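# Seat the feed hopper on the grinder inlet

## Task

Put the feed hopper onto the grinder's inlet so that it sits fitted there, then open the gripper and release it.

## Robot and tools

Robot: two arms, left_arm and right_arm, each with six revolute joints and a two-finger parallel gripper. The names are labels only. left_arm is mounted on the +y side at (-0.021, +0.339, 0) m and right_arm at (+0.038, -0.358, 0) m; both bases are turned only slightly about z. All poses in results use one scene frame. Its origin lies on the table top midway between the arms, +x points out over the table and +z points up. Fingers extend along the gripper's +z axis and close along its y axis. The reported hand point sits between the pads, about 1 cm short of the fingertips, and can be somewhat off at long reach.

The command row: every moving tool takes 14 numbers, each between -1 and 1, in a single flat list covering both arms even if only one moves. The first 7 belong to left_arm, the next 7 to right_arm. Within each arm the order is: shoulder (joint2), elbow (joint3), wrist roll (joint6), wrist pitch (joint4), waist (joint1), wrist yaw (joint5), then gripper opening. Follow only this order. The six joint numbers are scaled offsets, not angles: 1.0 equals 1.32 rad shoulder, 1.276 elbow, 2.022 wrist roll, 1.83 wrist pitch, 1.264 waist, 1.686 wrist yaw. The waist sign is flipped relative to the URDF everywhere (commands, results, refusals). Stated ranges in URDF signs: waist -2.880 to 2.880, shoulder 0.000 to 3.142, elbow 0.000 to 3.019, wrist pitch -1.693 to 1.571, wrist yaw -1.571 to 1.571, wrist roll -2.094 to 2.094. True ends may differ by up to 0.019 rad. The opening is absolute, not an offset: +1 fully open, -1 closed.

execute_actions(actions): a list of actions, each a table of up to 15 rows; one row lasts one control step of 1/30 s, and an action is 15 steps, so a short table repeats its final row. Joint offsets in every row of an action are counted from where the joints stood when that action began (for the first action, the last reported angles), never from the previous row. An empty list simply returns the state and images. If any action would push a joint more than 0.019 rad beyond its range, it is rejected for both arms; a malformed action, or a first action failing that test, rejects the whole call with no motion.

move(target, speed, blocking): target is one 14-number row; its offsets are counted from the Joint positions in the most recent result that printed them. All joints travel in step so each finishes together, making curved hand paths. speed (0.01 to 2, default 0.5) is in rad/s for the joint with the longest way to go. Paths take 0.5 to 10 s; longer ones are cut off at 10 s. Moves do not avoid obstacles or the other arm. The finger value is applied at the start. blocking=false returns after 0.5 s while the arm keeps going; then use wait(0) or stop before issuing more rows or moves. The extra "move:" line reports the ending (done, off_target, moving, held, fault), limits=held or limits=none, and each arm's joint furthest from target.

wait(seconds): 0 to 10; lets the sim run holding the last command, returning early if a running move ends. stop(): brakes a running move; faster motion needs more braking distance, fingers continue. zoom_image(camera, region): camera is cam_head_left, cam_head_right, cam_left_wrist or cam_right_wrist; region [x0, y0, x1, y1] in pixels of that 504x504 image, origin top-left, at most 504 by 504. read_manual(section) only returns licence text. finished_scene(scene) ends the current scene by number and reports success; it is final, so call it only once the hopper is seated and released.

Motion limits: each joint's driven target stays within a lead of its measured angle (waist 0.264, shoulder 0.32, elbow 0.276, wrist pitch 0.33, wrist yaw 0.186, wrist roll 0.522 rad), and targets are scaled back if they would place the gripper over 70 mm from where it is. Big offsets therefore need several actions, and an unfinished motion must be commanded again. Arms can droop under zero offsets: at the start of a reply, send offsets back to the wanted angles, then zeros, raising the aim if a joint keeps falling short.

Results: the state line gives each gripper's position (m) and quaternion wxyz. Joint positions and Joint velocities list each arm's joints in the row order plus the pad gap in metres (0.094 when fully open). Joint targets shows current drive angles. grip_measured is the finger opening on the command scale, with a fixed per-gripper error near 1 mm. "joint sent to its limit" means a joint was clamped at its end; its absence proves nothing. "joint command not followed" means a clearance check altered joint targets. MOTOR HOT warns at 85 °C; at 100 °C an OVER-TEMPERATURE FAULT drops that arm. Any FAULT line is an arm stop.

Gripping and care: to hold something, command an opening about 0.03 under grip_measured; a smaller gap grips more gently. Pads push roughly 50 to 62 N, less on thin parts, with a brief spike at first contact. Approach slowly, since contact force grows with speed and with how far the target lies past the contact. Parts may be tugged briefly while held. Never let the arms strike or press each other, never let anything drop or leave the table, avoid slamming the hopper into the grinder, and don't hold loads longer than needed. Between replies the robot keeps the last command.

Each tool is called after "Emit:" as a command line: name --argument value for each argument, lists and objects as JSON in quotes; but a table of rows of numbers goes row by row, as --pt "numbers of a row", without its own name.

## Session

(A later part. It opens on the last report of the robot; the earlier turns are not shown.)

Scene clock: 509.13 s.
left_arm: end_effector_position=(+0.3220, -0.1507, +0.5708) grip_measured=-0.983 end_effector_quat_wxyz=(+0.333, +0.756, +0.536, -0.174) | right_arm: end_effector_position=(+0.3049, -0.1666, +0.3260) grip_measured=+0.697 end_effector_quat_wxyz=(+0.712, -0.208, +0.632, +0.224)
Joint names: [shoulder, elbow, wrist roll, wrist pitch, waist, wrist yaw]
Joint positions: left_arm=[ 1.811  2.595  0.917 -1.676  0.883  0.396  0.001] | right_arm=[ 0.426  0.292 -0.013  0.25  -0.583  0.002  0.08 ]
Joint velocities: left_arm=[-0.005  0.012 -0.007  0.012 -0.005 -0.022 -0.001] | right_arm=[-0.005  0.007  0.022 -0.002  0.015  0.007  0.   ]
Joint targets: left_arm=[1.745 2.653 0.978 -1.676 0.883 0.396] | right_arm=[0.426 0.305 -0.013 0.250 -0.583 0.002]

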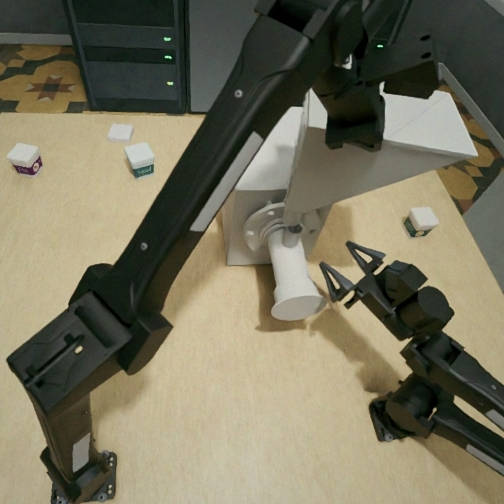

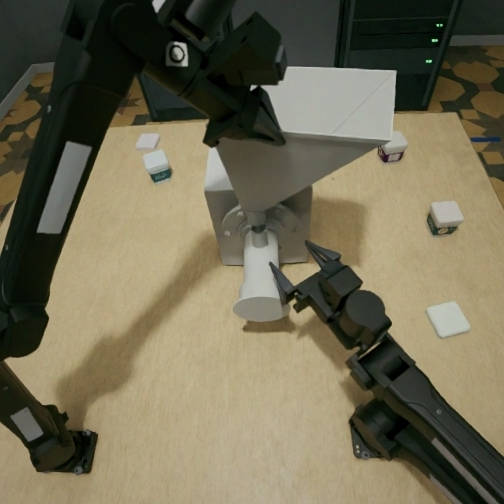

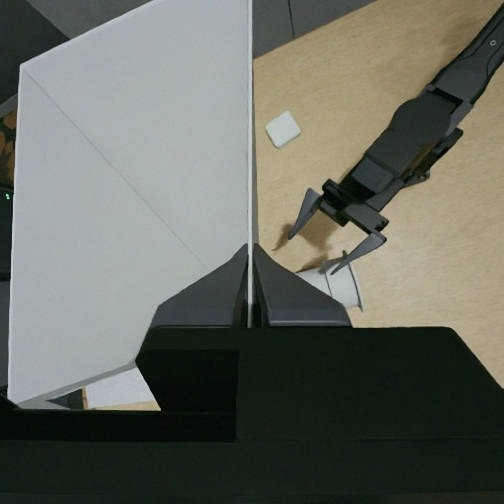

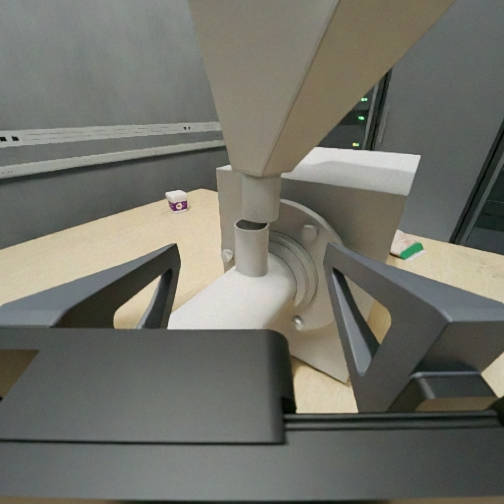

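Emit:
execute_actions --actions '[[[-0.08,0.02,0.03,0,0,0,-1,0,0.01,0,0,0,0,0.7]],[[-0.08,0.02,0.03,0,0,0,-1,0,0.01,0,0,0,0,0.7]],[[-0.05,0.04,0,0,0.02,0,-1,0,0.01,0,0,0,0,0.7]],[[-0.05,0.04,0.025,0,0,0,-1,0,0.01,0,0,0,0,0.7]]]'

Emit:
zoom_image --camera "cam_right_wrist" --region '[180,170,330,320]'

Emit:
zoom_image --camera "cam_head_right" --region '[220,190,300,270]'

Scene clock: 520.10 s.
left_arm: end_effector_position=(+0.3140, -0.1517, +0.5692) grip_measured=-0.983 end_effector_quat_wxyz=(+0.328, +0.758, +0.537, -0.174) | right_arm: end_effector_position=(+0.3049, -0.1666, +0.3260) grip_measured=+0.697 end_effector_quat_wxyz=(+0.712, -0.208, +0.632, +0.224)
Joint names: [shoulder, elbow, wrist roll, wrist pitch, waist, wrist yaw]
Joint positions: left_arm=[ 1.798  2.575  0.911 -1.676  0.897  0.388  0.001] | right_arm=[ 0.426  0.292 -0.013  0.25  -0.583  0.002  0.08 ]
Joint velocities: left_arm=[ 0.005 -0.007  0.037 -0.002  0.005  0.022  0.   ] | right_arm=[-0.005 -0.022  0.007  0.007  0.005  0.022 -0.   ]
Joint targets: left_arm=[1.732 2.626 0.958 -1.676 0.897 0.391] | right_arm=[0.426 0.305 -0.013 0.250 -0.583 0.002]

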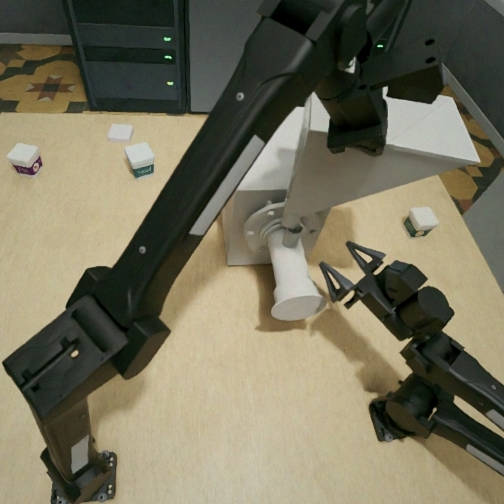

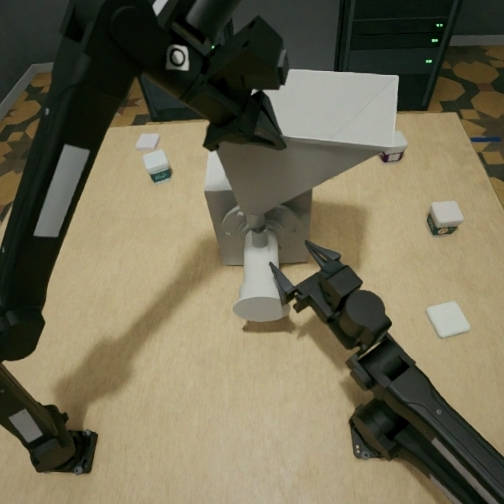

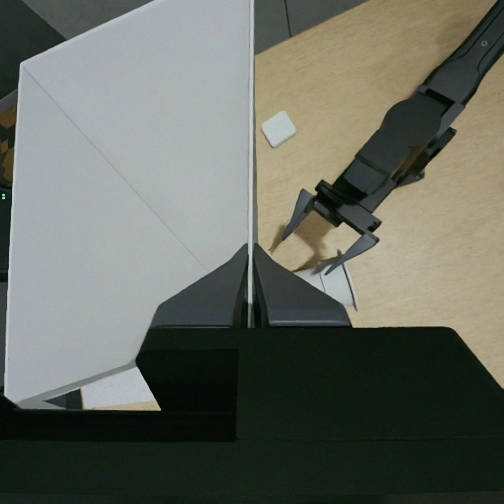

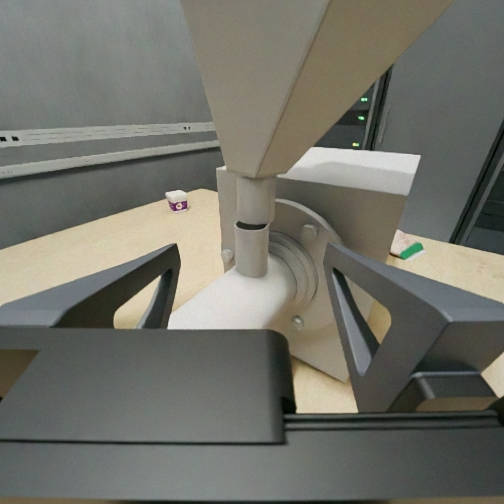

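Region (180, 170, 330, 320) of cam_right_wrist's 504x504 image, scaled by 3.360, with more detail than that image has.

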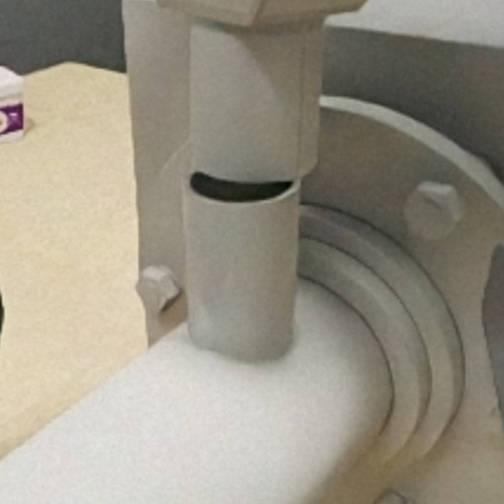

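Region (220, 190, 300, 270) of cam_head_right's 504x504 image, scaled by 6.300, with more detail than that image has.

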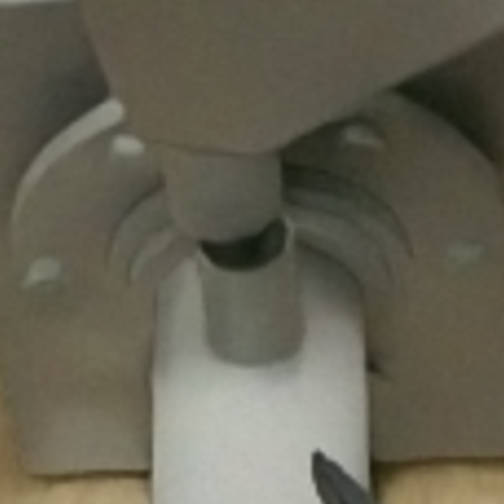

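Emit:
execute_actions --actions '[[[-0.055,0.045,-0.015,0,0,0.01,-1,0,0.01,0,0,0,0,0.7]],[[-0.055,0.045,-0.015,0,0,0.01,-1,0,0.01,0,0,0,0,0.7]],[[-0.05,0.04,0.02,0,0,0,-1,0,0.01,0,0,0,0,0.7]]]'

Emit:
zoom_image --camera "cam_right_wrist" --region '[180,170,330,320]'

Scene clock: 530.27 s.
left_arm: end_effector_position=(+0.3143, -0.1516, +0.5691) grip_measured=-0.984 end_effector_quat_wxyz=(+0.326, +0.751, +0.546, -0.177) | right_arm: end_effector_position=(+0.3049, -0.1666, +0.3260) grip_measured=+0.697 end_effector_quat_wxyz=(+0.712, -0.208, +0.632, +0.224)
Joint names: [shoulder, elbow, wrist roll, wrist pitch, waist, wrist yaw]
Joint positions: left_arm=[ 1.798  2.575  0.887 -1.676  0.897  0.386  0.001] | right_arm=[ 0.426  0.292 -0.013  0.25  -0.583  0.002  0.08 ]
Joint velocities: left_arm=[ 0.005 -0.027 -0.007 -0.012  0.005 -0.037  0.   ] | right_arm=[-0.024  0.007  0.022  0.007  0.005 -0.007 -0.001]
Joint targets: left_arm=[1.732 2.626 0.917 -1.676 0.897 0.390] | right_arm=[0.426 0.305 -0.013 0.250 -0.583 0.002]

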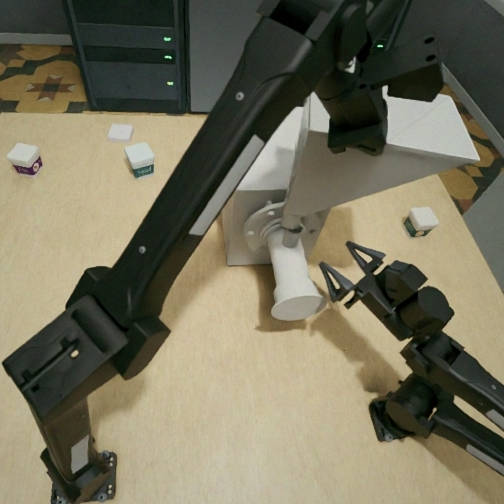

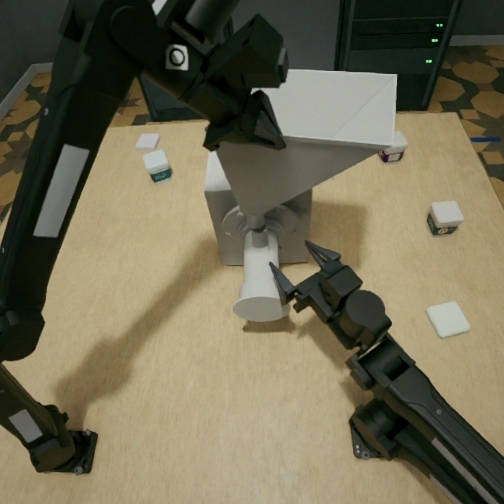

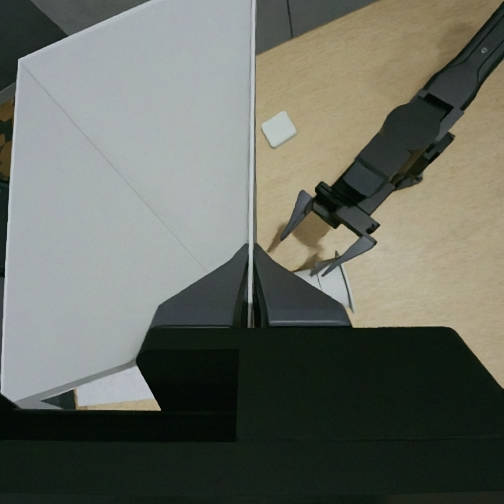

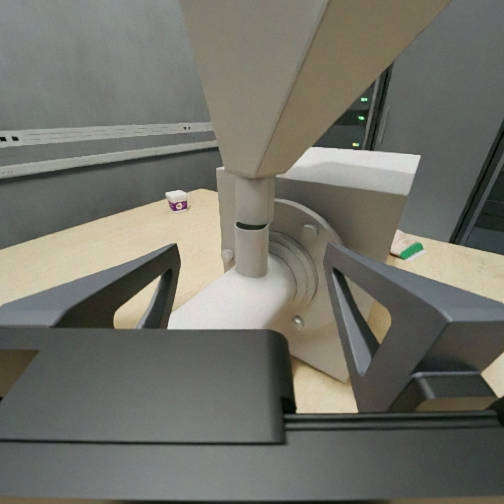

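Region (180, 170, 330, 320) of cam_right_wrist's 504x504 image, scaled by 3.360, with more detail than that image has.

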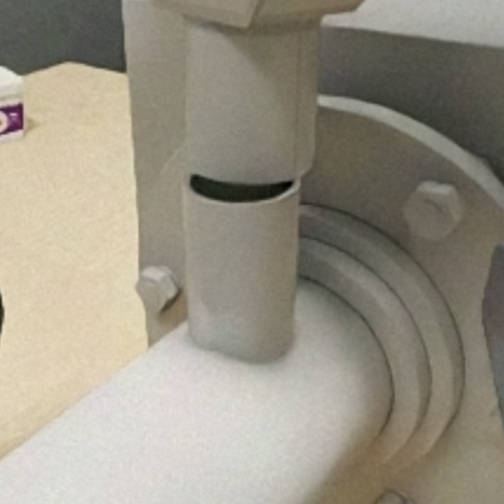

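Emit:
execute_actions --actions '[[[-0.055,0.045,0,0,0.005,0.03,-1,0,0.01,0,0,0,0,0.7]],[[-0.055,0.045,0,0,0.005,0.03,-1,0,0.01,0,0,0,0,0.7]],[[-0.05,0.04,0.01,0,0,0,-1,0,0.01,0,0,0,0,0.7]]]'

Emit:
zoom_image --camera "cam_right_wrist" --region '[180,170,330,320]'

Emit:
zoom_image --camera "cam_head_right" --region '[220,190,300,270]'

Scene clock: 540.63 s.
left_arm: end_effector_position=(+0.3074, -0.1545, +0.5721) grip_measured=-0.984 end_effector_quat_wxyz=(+0.324, +0.752, +0.537, -0.201) | right_arm: end_effector_position=(+0.3049, -0.1666, +0.3260) grip_measured=+0.697 end_effector_quat_wxyz=(+0.712, -0.208, +0.632, +0.224)
Joint names: [shoulder, elbow, wrist roll, wrist pitch, waist, wrist yaw]
Joint positions: left_arm=[ 1.798  2.575  0.886 -1.676  0.895  0.438  0.001] | right_arm=[ 0.426  0.292 -0.013  0.25  -0.583  0.002  0.08 ]
Joint velocities: left_arm=[-0.024 -0.012  0.007 -0.007 -0.005  0.007 -0.   ] | right_arm=[ 0.005  0.002 -0.051 -0.012  0.015  0.022  0.   ]
Joint targets: left_arm=[1.732 2.626 0.906 -1.676 0.895 0.445] | right_arm=[0.426 0.305 -0.013 0.250 -0.583 0.002]

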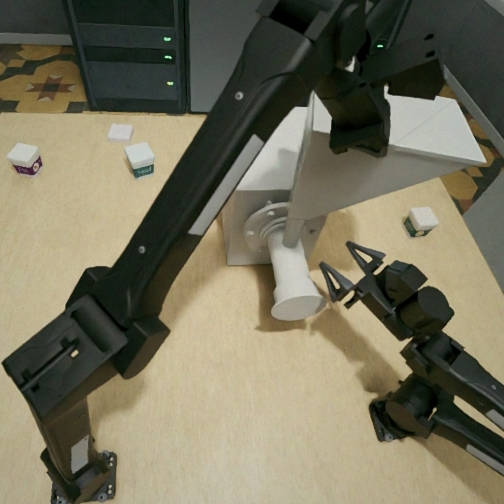

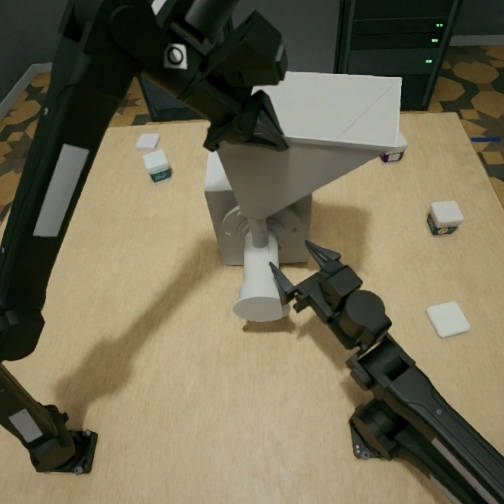

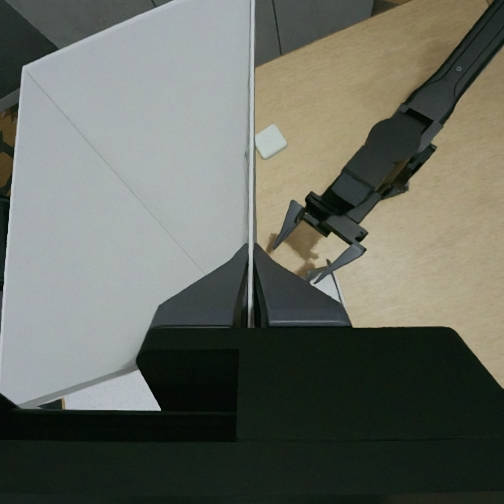

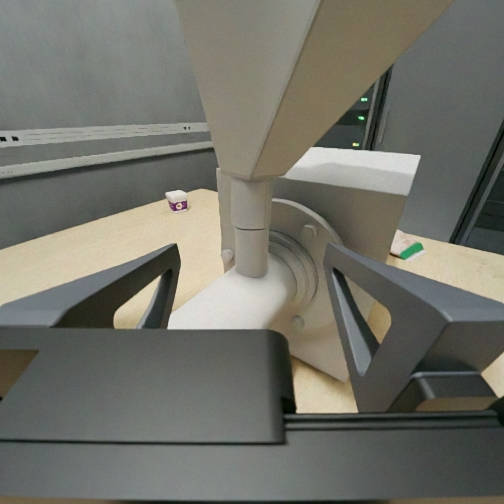

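Region (180, 170, 330, 320) of cam_right_wrist's 504x504 image, scaled by 3.360, with more detail than that image has.

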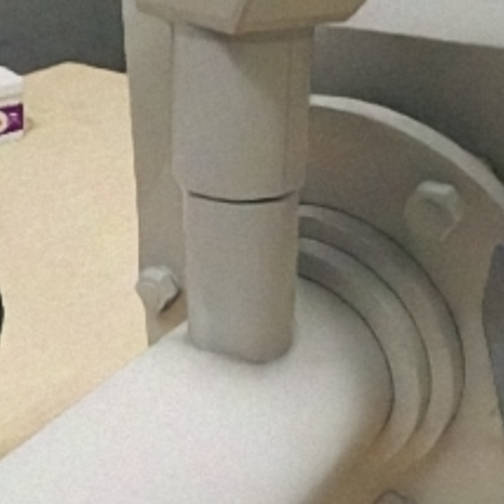

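Region (220, 190, 300, 270) of cam_head_right's 504x504 image, scaled by 6.300, with more detail than that image has.

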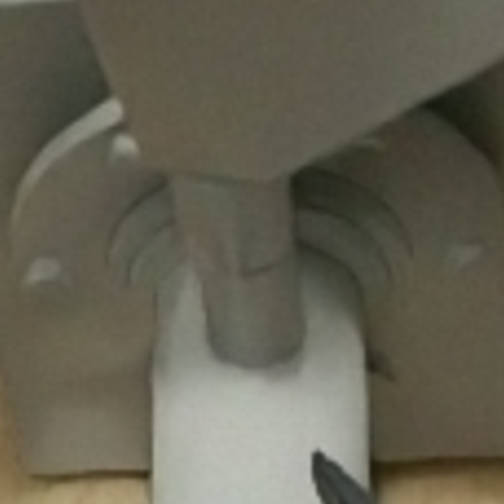

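Emit:
execute_actions --actions '[[[-0.045,0.045,0,0.035,0.008,0.03,-1,0,0.01,0,0,0,0,0.7]],[[-0.035,0.035,0,0.035,0.008,0.02,-1,0,0.01,0,0,0,0,0.7]],[[-0.025,0.02,0.01,0.025,0,0.005,-1,0,0.01,0,0,0,0,0.7]]]'

Emit:
zoom_image --camera "cam_right_wrist" --region '[180,170,330,320]'

Emit:
zoom_image --camera "cam_head_right" --region '[220,190,300,270]'

Scene clock: 550.60 s.
left_arm: end_effector_position=(+0.3124, -0.1657, +0.5578) grip_measured=-0.984 end_effector_quat_wxyz=(+0.312, +0.753, +0.538, -0.214) | right_arm: end_effector_position=(+0.3049, -0.1666, +0.3260) grip_measured=+0.697 end_effector_quat_wxyz=(+0.712, -0.208, +0.632, +0.224)
Joint names: [shoulder, elbow, wrist roll, wrist pitch, waist, wrist yaw]
Joint positions: left_arm=[ 1.824  2.571  0.883 -1.67   0.894  0.463  0.001] | right_arm=[ 0.426  0.292 -0.013  0.25  -0.583  0.002  0.08 ]
Joint velocities: left_arm=[ 0.005 -0.002 -0.051  0.012  0.024 -0.022  0.   ] | right_arm=[-0.005 -0.007 -0.022 -0.002  0.015  0.007 -0.001]
Joint targets: left_arm=[1.784 2.600 0.904 -1.625 0.894 0.473] | right_arm=[0.426 0.305 -0.013 0.250 -0.583 0.002]

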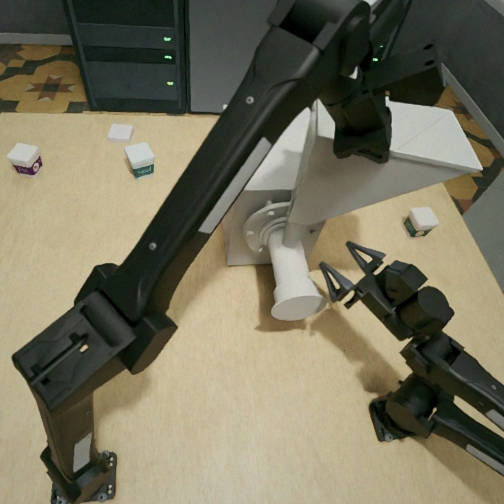

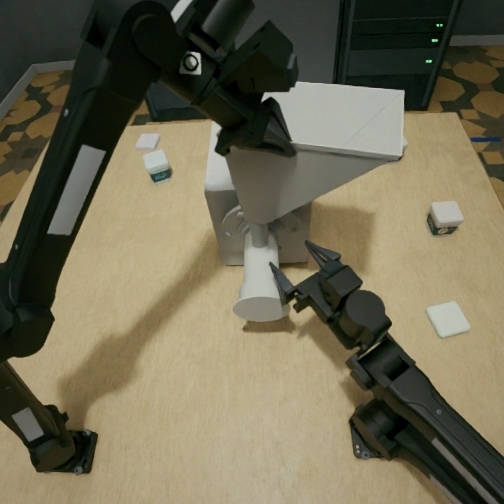

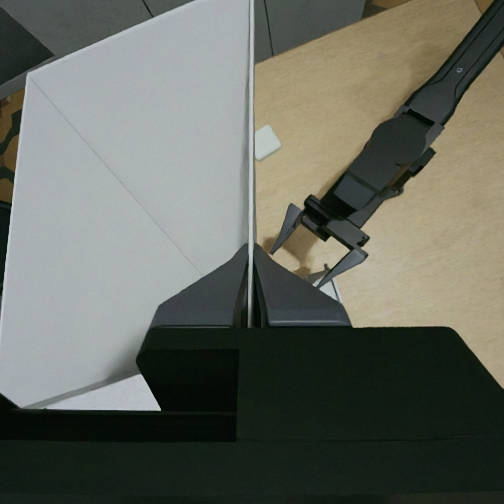

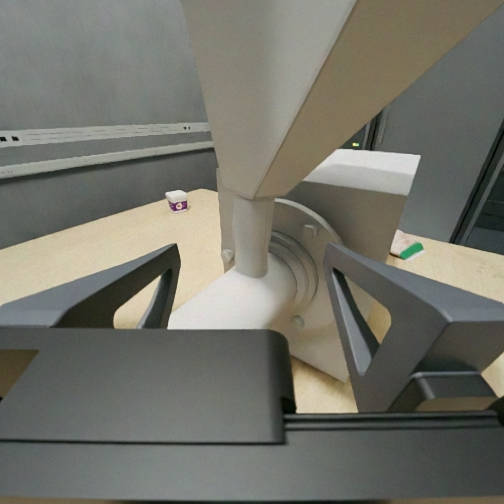

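Region (180, 170, 330, 320) of cam_right_wrist's 504x504 image, scaled by 3.360, with more detail than that image has.

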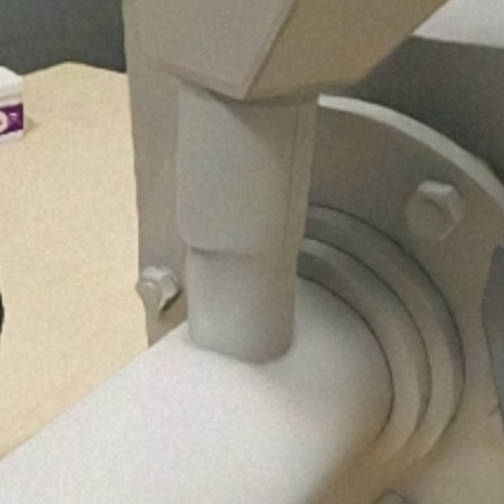

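Region (220, 190, 300, 270) of cam_head_right's 504x504 image, scaled by 6.300, with more detail than that image has.

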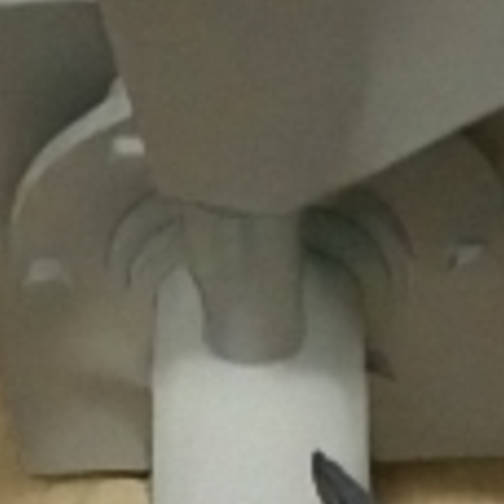

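Engaged. Straighten and descend via elbow.

Emit:
execute_actions --actions '[[[-0.06,-0.02,0.02,0.045,0,-0.01,-1,0,0.01,0,0,0,0,0.7]],[[-0.06,-0.02,0.02,0.045,0,-0.01,-1,0,0.01,0,0,0,0,0.7]],[[-0.06,-0.02,0.02,0.045,0,0,-1,0,0.01,0,0,0,0,0.7]],[[-0.05,-0.02,0.02,0.04,0,0,-1,0,0.01,0,0,0,0,0.7]]]'

Scene clock: 558.67 s.
left_arm: end_effector_position=(+0.3058, -0.1610, +0.5502) grip_measured=-0.984 end_effector_quat_wxyz=(+0.325, +0.754, +0.533, -0.205) | right_arm: end_effector_position=(+0.3049, -0.1666, +0.3260) grip_measured=+0.697 end_effector_quat_wxyz=(+0.712, -0.208, +0.632, +0.224)
Joint names: [shoulder, elbow, wrist roll, wrist pitch, waist, wrist yaw]
Joint positions: left_arm=[ 1.729  2.393  0.885 -1.558  0.902  0.445  0.001] | right_arm=[ 0.426  0.292 -0.013  0.25  -0.583  0.002  0.08 ]
Joint velocities: left_arm=[ 0.005 -0.002  0.051 -0.007  0.005 -0.081  0.001] | right_arm=[-0.005  0.012 -0.037 -0.022 -0.005 -0.007 -0.   ]
Joint targets: left_arm=[1.684 2.408 0.924 -1.509 0.901 0.442] | right_arm=[0.426 0.305 -0.013 0.250 -0.583 0.002]

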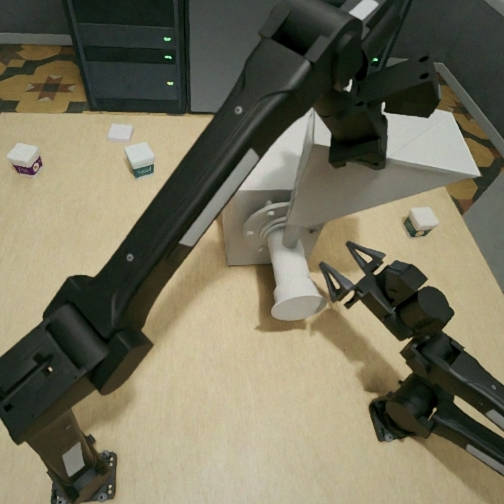

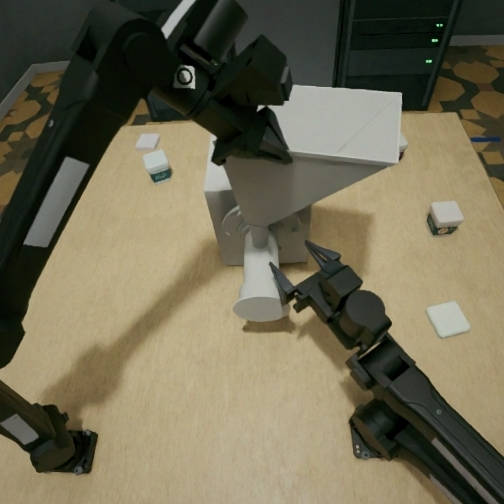

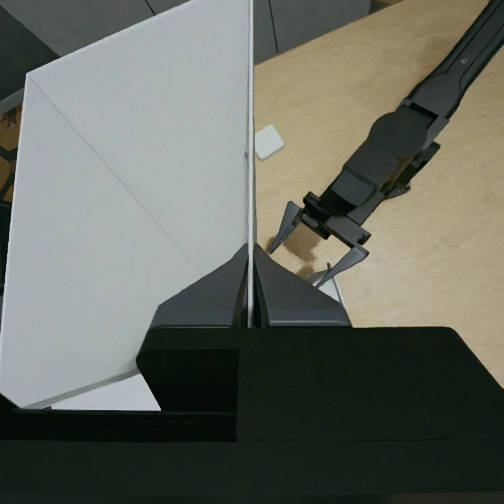

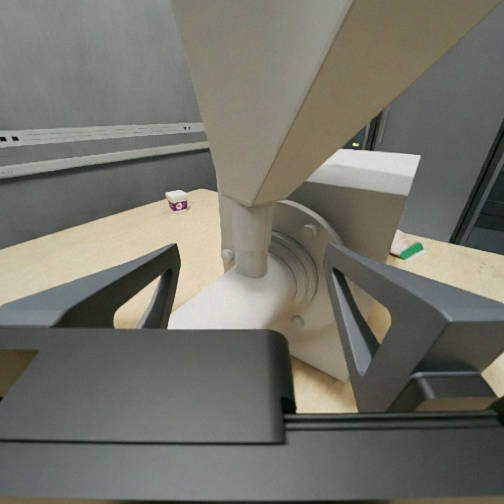

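Probably leaning toward −x; correct with waist.

Emit:
execute_actions --actions '[[[-0.035,0.01,0.01,0.02,-0.025,0,-1,0,0.01,0,0,0,0,0.7]],[[-0.035,-0.01,0.01,0.02,-0.02,0,-1,0,0.01,0,0,0,0,0.7]],[[-0.035,-0.02,0.01,0.02,0,0,-1,0,0.01,0,0,0,0,0.7]],[[-0.035,-0.02,0.01,0.02,0,0,-1,0,0.01,0,0,0,0,0.7]]]'

Emit:
zoom_image --camera "cam_right_wrist" --region '[180,170,330,320]'

Scene clock: 574.93 s.
left_arm: end_effector_position=(+0.2980, -0.1563, +0.5419) grip_measured=-0.984 end_effector_quat_wxyz=(+0.323, +0.762, +0.522, -0.206) | right_arm: end_effector_position=(+0.3049, -0.1666, +0.3260) grip_measured=+0.697 end_effector_quat_wxyz=(+0.712, -0.208, +0.632, +0.224)
Joint names: [shoulder, elbow, wrist roll, wrist pitch, waist, wrist yaw]
Joint positions: left_arm=[ 1.688  2.311  0.912 -1.529  0.905  0.455  0.001] | right_arm=[ 0.426  0.292 -0.013  0.25  -0.583  0.002  0.08 ]
Joint velocities: left_arm=[-0.005  0.002  0.007 -0.002  0.005 -0.095  0.   ] | right_arm=[-0.024 -0.017  0.051 -0.002 -0.005  0.066 -0.   ]
Joint targets: left_arm=[1.656 2.316 0.917 -1.505 0.902 0.453] | right_arm=[0.426 0.305 -0.013 0.250 -0.583 0.002]

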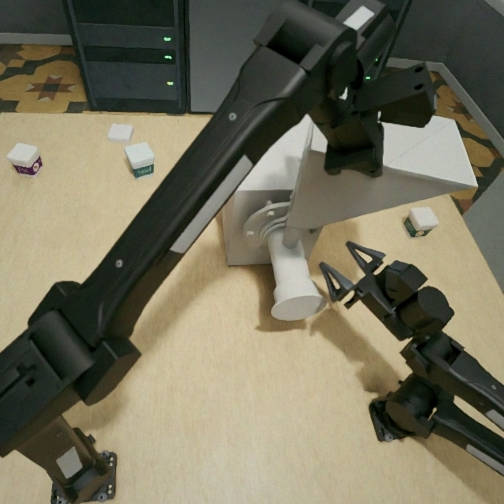

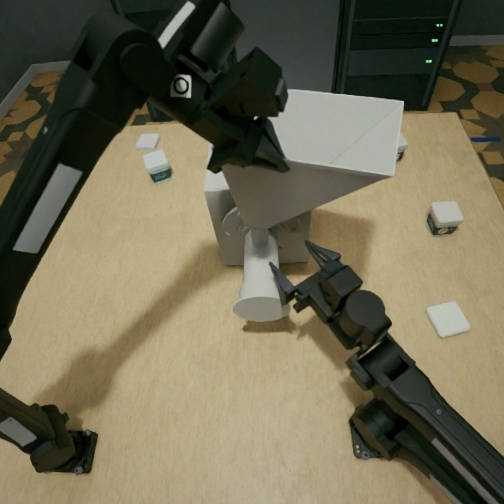

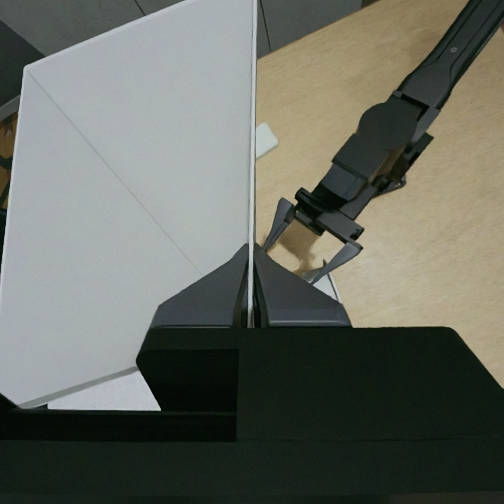

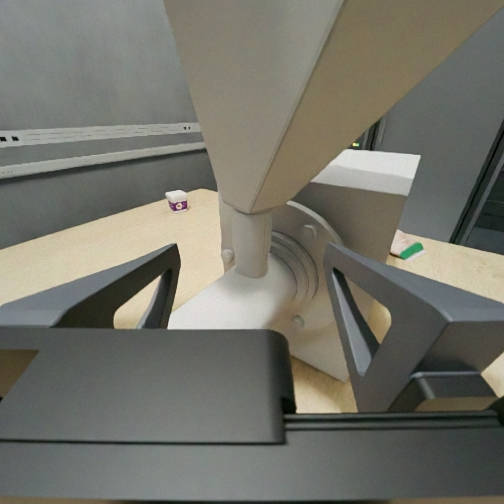

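Region (180, 170, 330, 320) of cam_right_wrist's 504x504 image, scaled by 3.360, with more detail than that image has.

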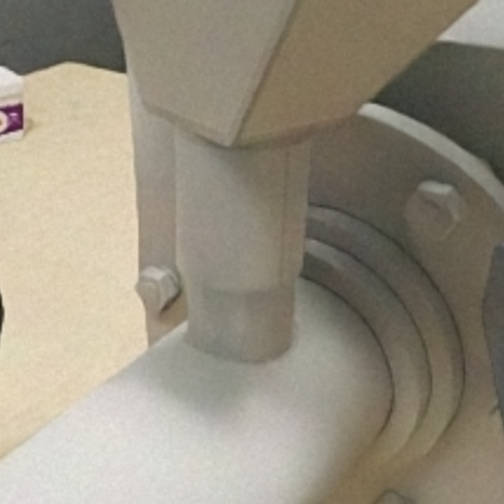

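Emit:
execute_actions --actions '[[[-0.015,0.045,-0.01,0.02,-0.03,0,-1,0,0.01,0,0,0,0,0.7]],[[-0.015,0.035,-0.01,0.015,-0.03,0,-1,0,0.01,0,0,0,0,0.7]],[[-0.025,0.01,-0.02,0.015,-0.03,0,-1,0,0.01,0,0,0,0,0.7]],[[-0.025,0,-0.02,0.015,-0.03,0,-1,0,0.01,0,0,0,0,0.7]]]'

Emit:
zoom_image --camera "cam_right_wrist" --region '[180,170,330,320]'

Scene clock: 583.57 s.
left_arm: end_effector_position=(+0.2988, -0.1550, +0.5423) grip_measured=-0.984 end_effector_quat_wxyz=(+0.323, +0.760, +0.524, -0.210) | right_arm: end_effector_position=(+0.3049, -0.1666, +0.3260) grip_measured=+0.697 end_effector_quat_wxyz=(+0.712, -0.208, +0.632, +0.224)
Joint names: [shoulder, elbow, wrist roll, wrist pitch, waist, wrist yaw]
Joint positions: left_arm=[ 1.685  2.307  0.906 -1.526  0.9    0.461  0.001] | right_arm=[ 0.426  0.292 -0.013  0.25  -0.583  0.002  0.08 ]
Joint velocities: left_arm=[-0.005  0.012  0.007  0.002  0.005 -0.051 -0.001] | right_arm=[-0.005 -0.012  0.022  0.002 -0.005 -0.037 -0.   ]
Joint targets: left_arm=[1.655 2.311 0.867 -1.500 0.864 0.459] | right_arm=[0.426 0.305 -0.013 0.250 -0.583 0.002]

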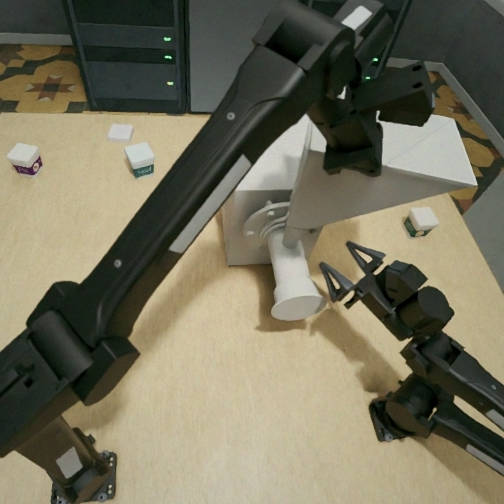

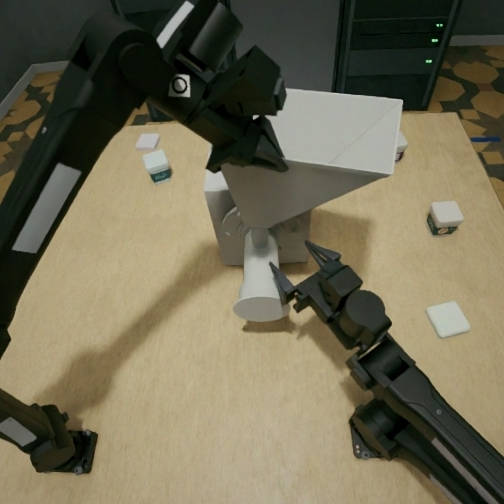

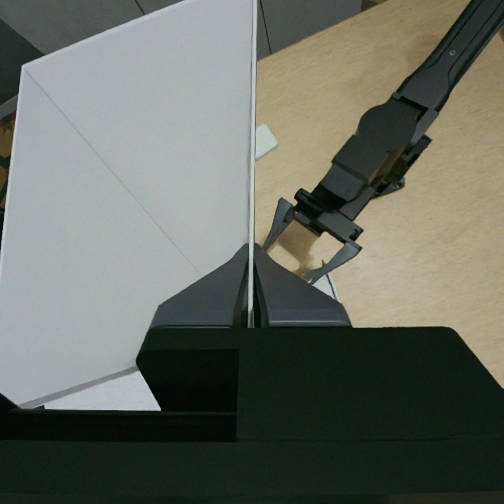

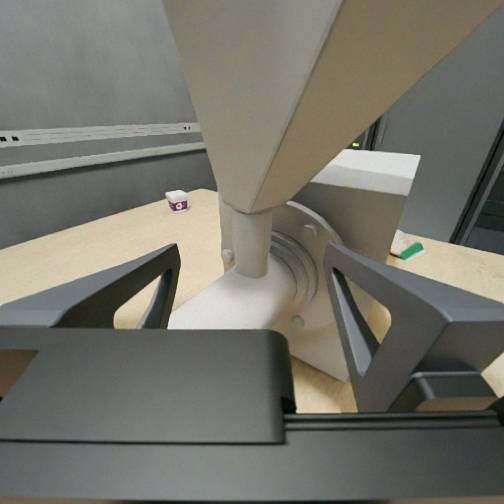

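Region (180, 170, 330, 320) of cam_right_wrist's 504x504 image, scaled by 3.360, with more detail than that image has.

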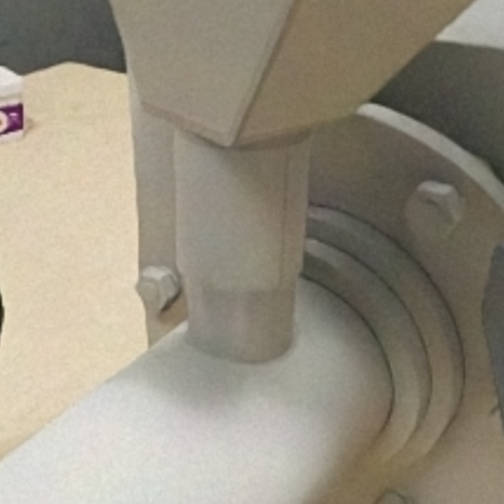

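Emit:
execute_actions --actions '[[[-0.03,0.09,0.02,0.01,-0.01,0,-1,0,0.01,0,0,0,0,0.7]],[[-0.02,0.09,0.01,0.01,-0.02,0,-1,0,0.01,0,0,0,0,0.7]],[[-0.02,0.03,0.01,0.015,0,0,-1,0,0.01,0,0,0,0,0.7]],[[0.01,0,0,0.0,-0.02,0,-1,0,0.01,0,0,0,0,0.7]],[[0,-0.03,0,0.0,-0.03,0,-1,0,0.01,0,0,0,0,0.7]],[[-0.01,0.02,0,0.0,0,0,-0.3,0,0.01,0,0,0,0,0.7]]]'

Emit:
zoom_image --camera "cam_right_wrist" --region '[180,170,330,320]'

Scene clock: 596.93 s.
left_arm: end_effector_position=(+0.2937, -0.1549, +0.5389) grip_measured=-0.302 end_effector_quat_wxyz=(+0.317, +0.769, +0.513, -0.213) | right_arm: end_effector_position=(+0.3049, -0.1666, +0.3260) grip_measured=+0.697 end_effector_quat_wxyz=(+0.712, -0.208, +0.632, +0.224)
Joint names: [shoulder, elbow, wrist roll, wrist pitch, waist, wrist yaw]
Joint positions: left_arm=[ 1.683  2.298  0.933 -1.537  0.903  0.476  0.033] | right_arm=[ 0.426  0.292 -0.013  0.25  -0.583  0.002  0.08 ]
Joint velocities: left_arm=[ 0.005 -0.022 -0.066 -0.017  0.034  0.037 -0.001] | right_arm=[-0.005 -0.007 -0.022  0.002 -0.005  0.037 -0.   ]
Joint targets: left_arm=[1.674 2.323 0.932 -1.532 0.902 0.474] | right_arm=[0.426 0.305 -0.013 0.250 -0.583 0.002]

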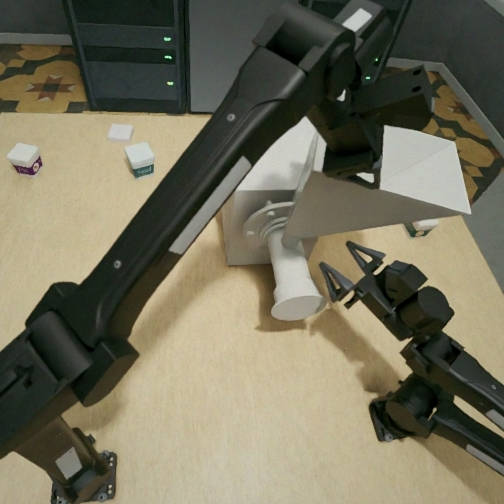

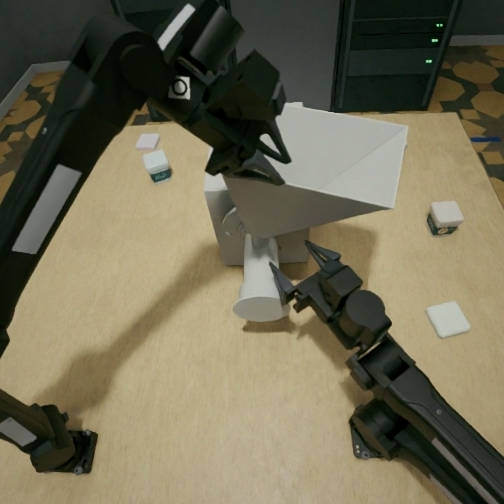

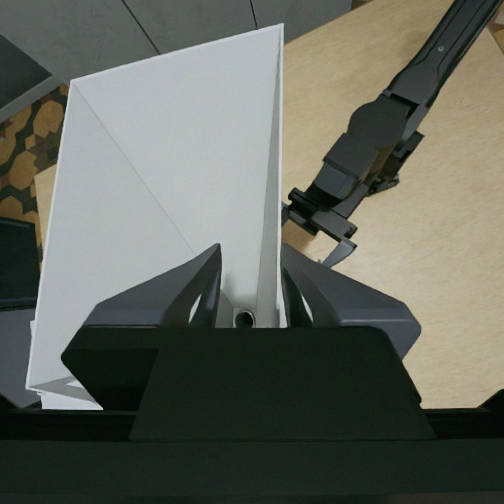

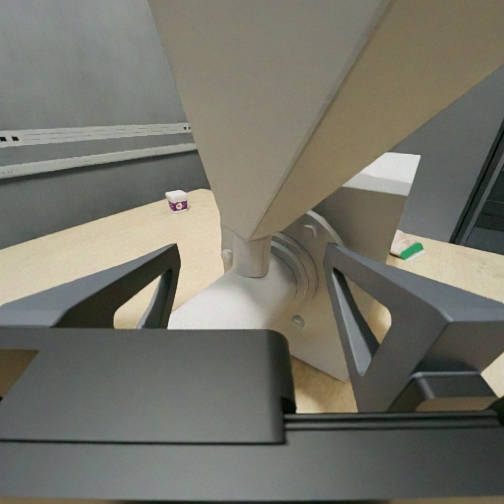

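Region (180, 170, 330, 320) of cam_right_wrist's 504x504 image, scaled by 3.360, with more detail than that image has.

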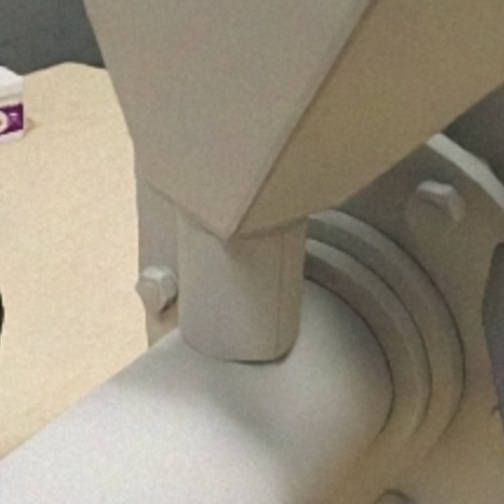

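Fully seated.

Emit:
move --target '[-0.2,0.05,0,0,0,0,0.2,-0.15,-0.05,0,-0.05,0,0,0.7]' --speed 0.3

Scene clock: 605.57 s.
left_arm: end_effector_position=(+0.2053, -0.0504, +0.6892) grip_measured=+0.198 end_effector_quat_wxyz=(+0.454, +0.744, +0.451, -0.195) | right_arm: end_effector_position=(+0.2777, -0.1862, +0.3254) grip_measured=+0.697 end_effector_quat_wxyz=(+0.729, -0.201, +0.613, +0.229)
Joint names: [shoulder, elbow, wrist roll, wrist pitch, waist, wrist yaw]
Joint positions: left_arm=[ 1.409  2.332  0.933 -1.537  0.903  0.476  0.056] | right_arm=[ 0.238  0.234 -0.013  0.172 -0.583  0.002  0.08 ]
Joint velocities: left_arm=[-0.005 -0.012 -0.051 -0.012  0.005 -0.037  0.001] | right_arm=[-0.005 -0.007 -0.007 -0.012 -0.005 -0.051  0.   ]
Joint targets: left_arm=[1.419 2.362 0.933 -1.537 0.903 0.476] | right_arm=[0.228 0.228 -0.013 0.158 -0.583 0.002]
move: off_target (left_arm); limits=none; left_arm: farthest joint: the elbow, 0.029 radians from its target (0.064 radians at the start); right_arm: farthest joint: the wrist pitch, 0.014 radians from its target (0.091 radians at the start)

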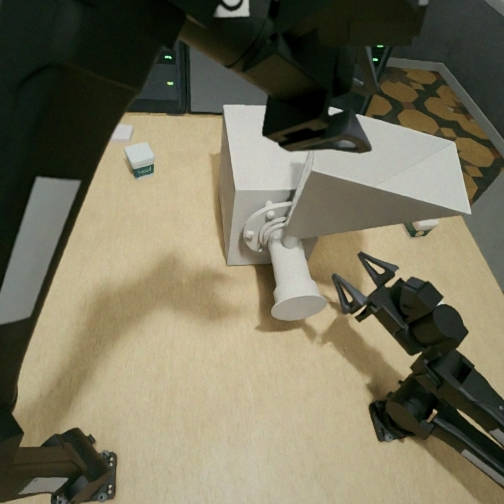

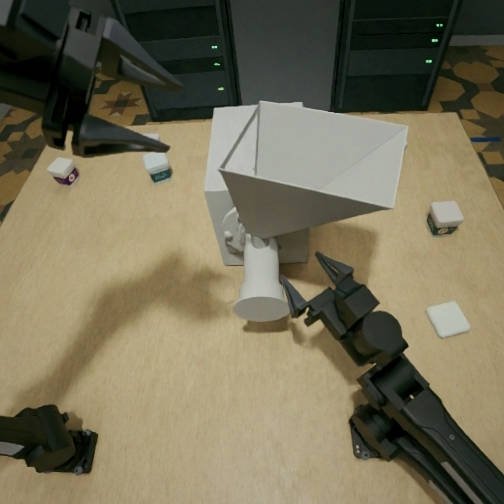

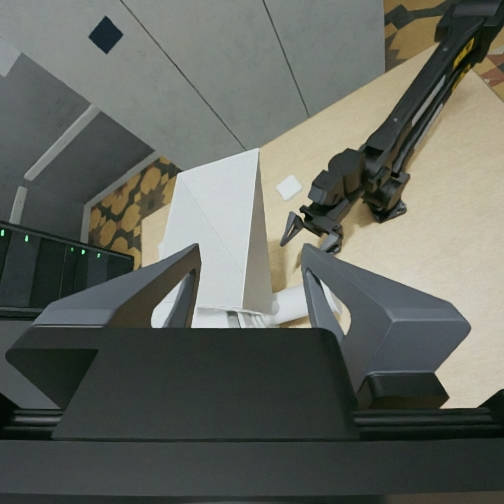

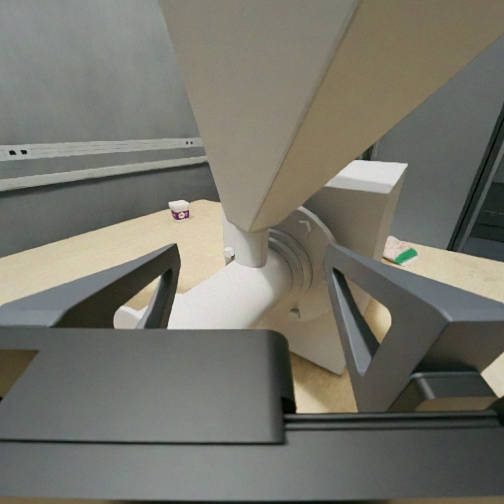

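Emit:
finished_scene --scene 1

The scene is finished: the task was done.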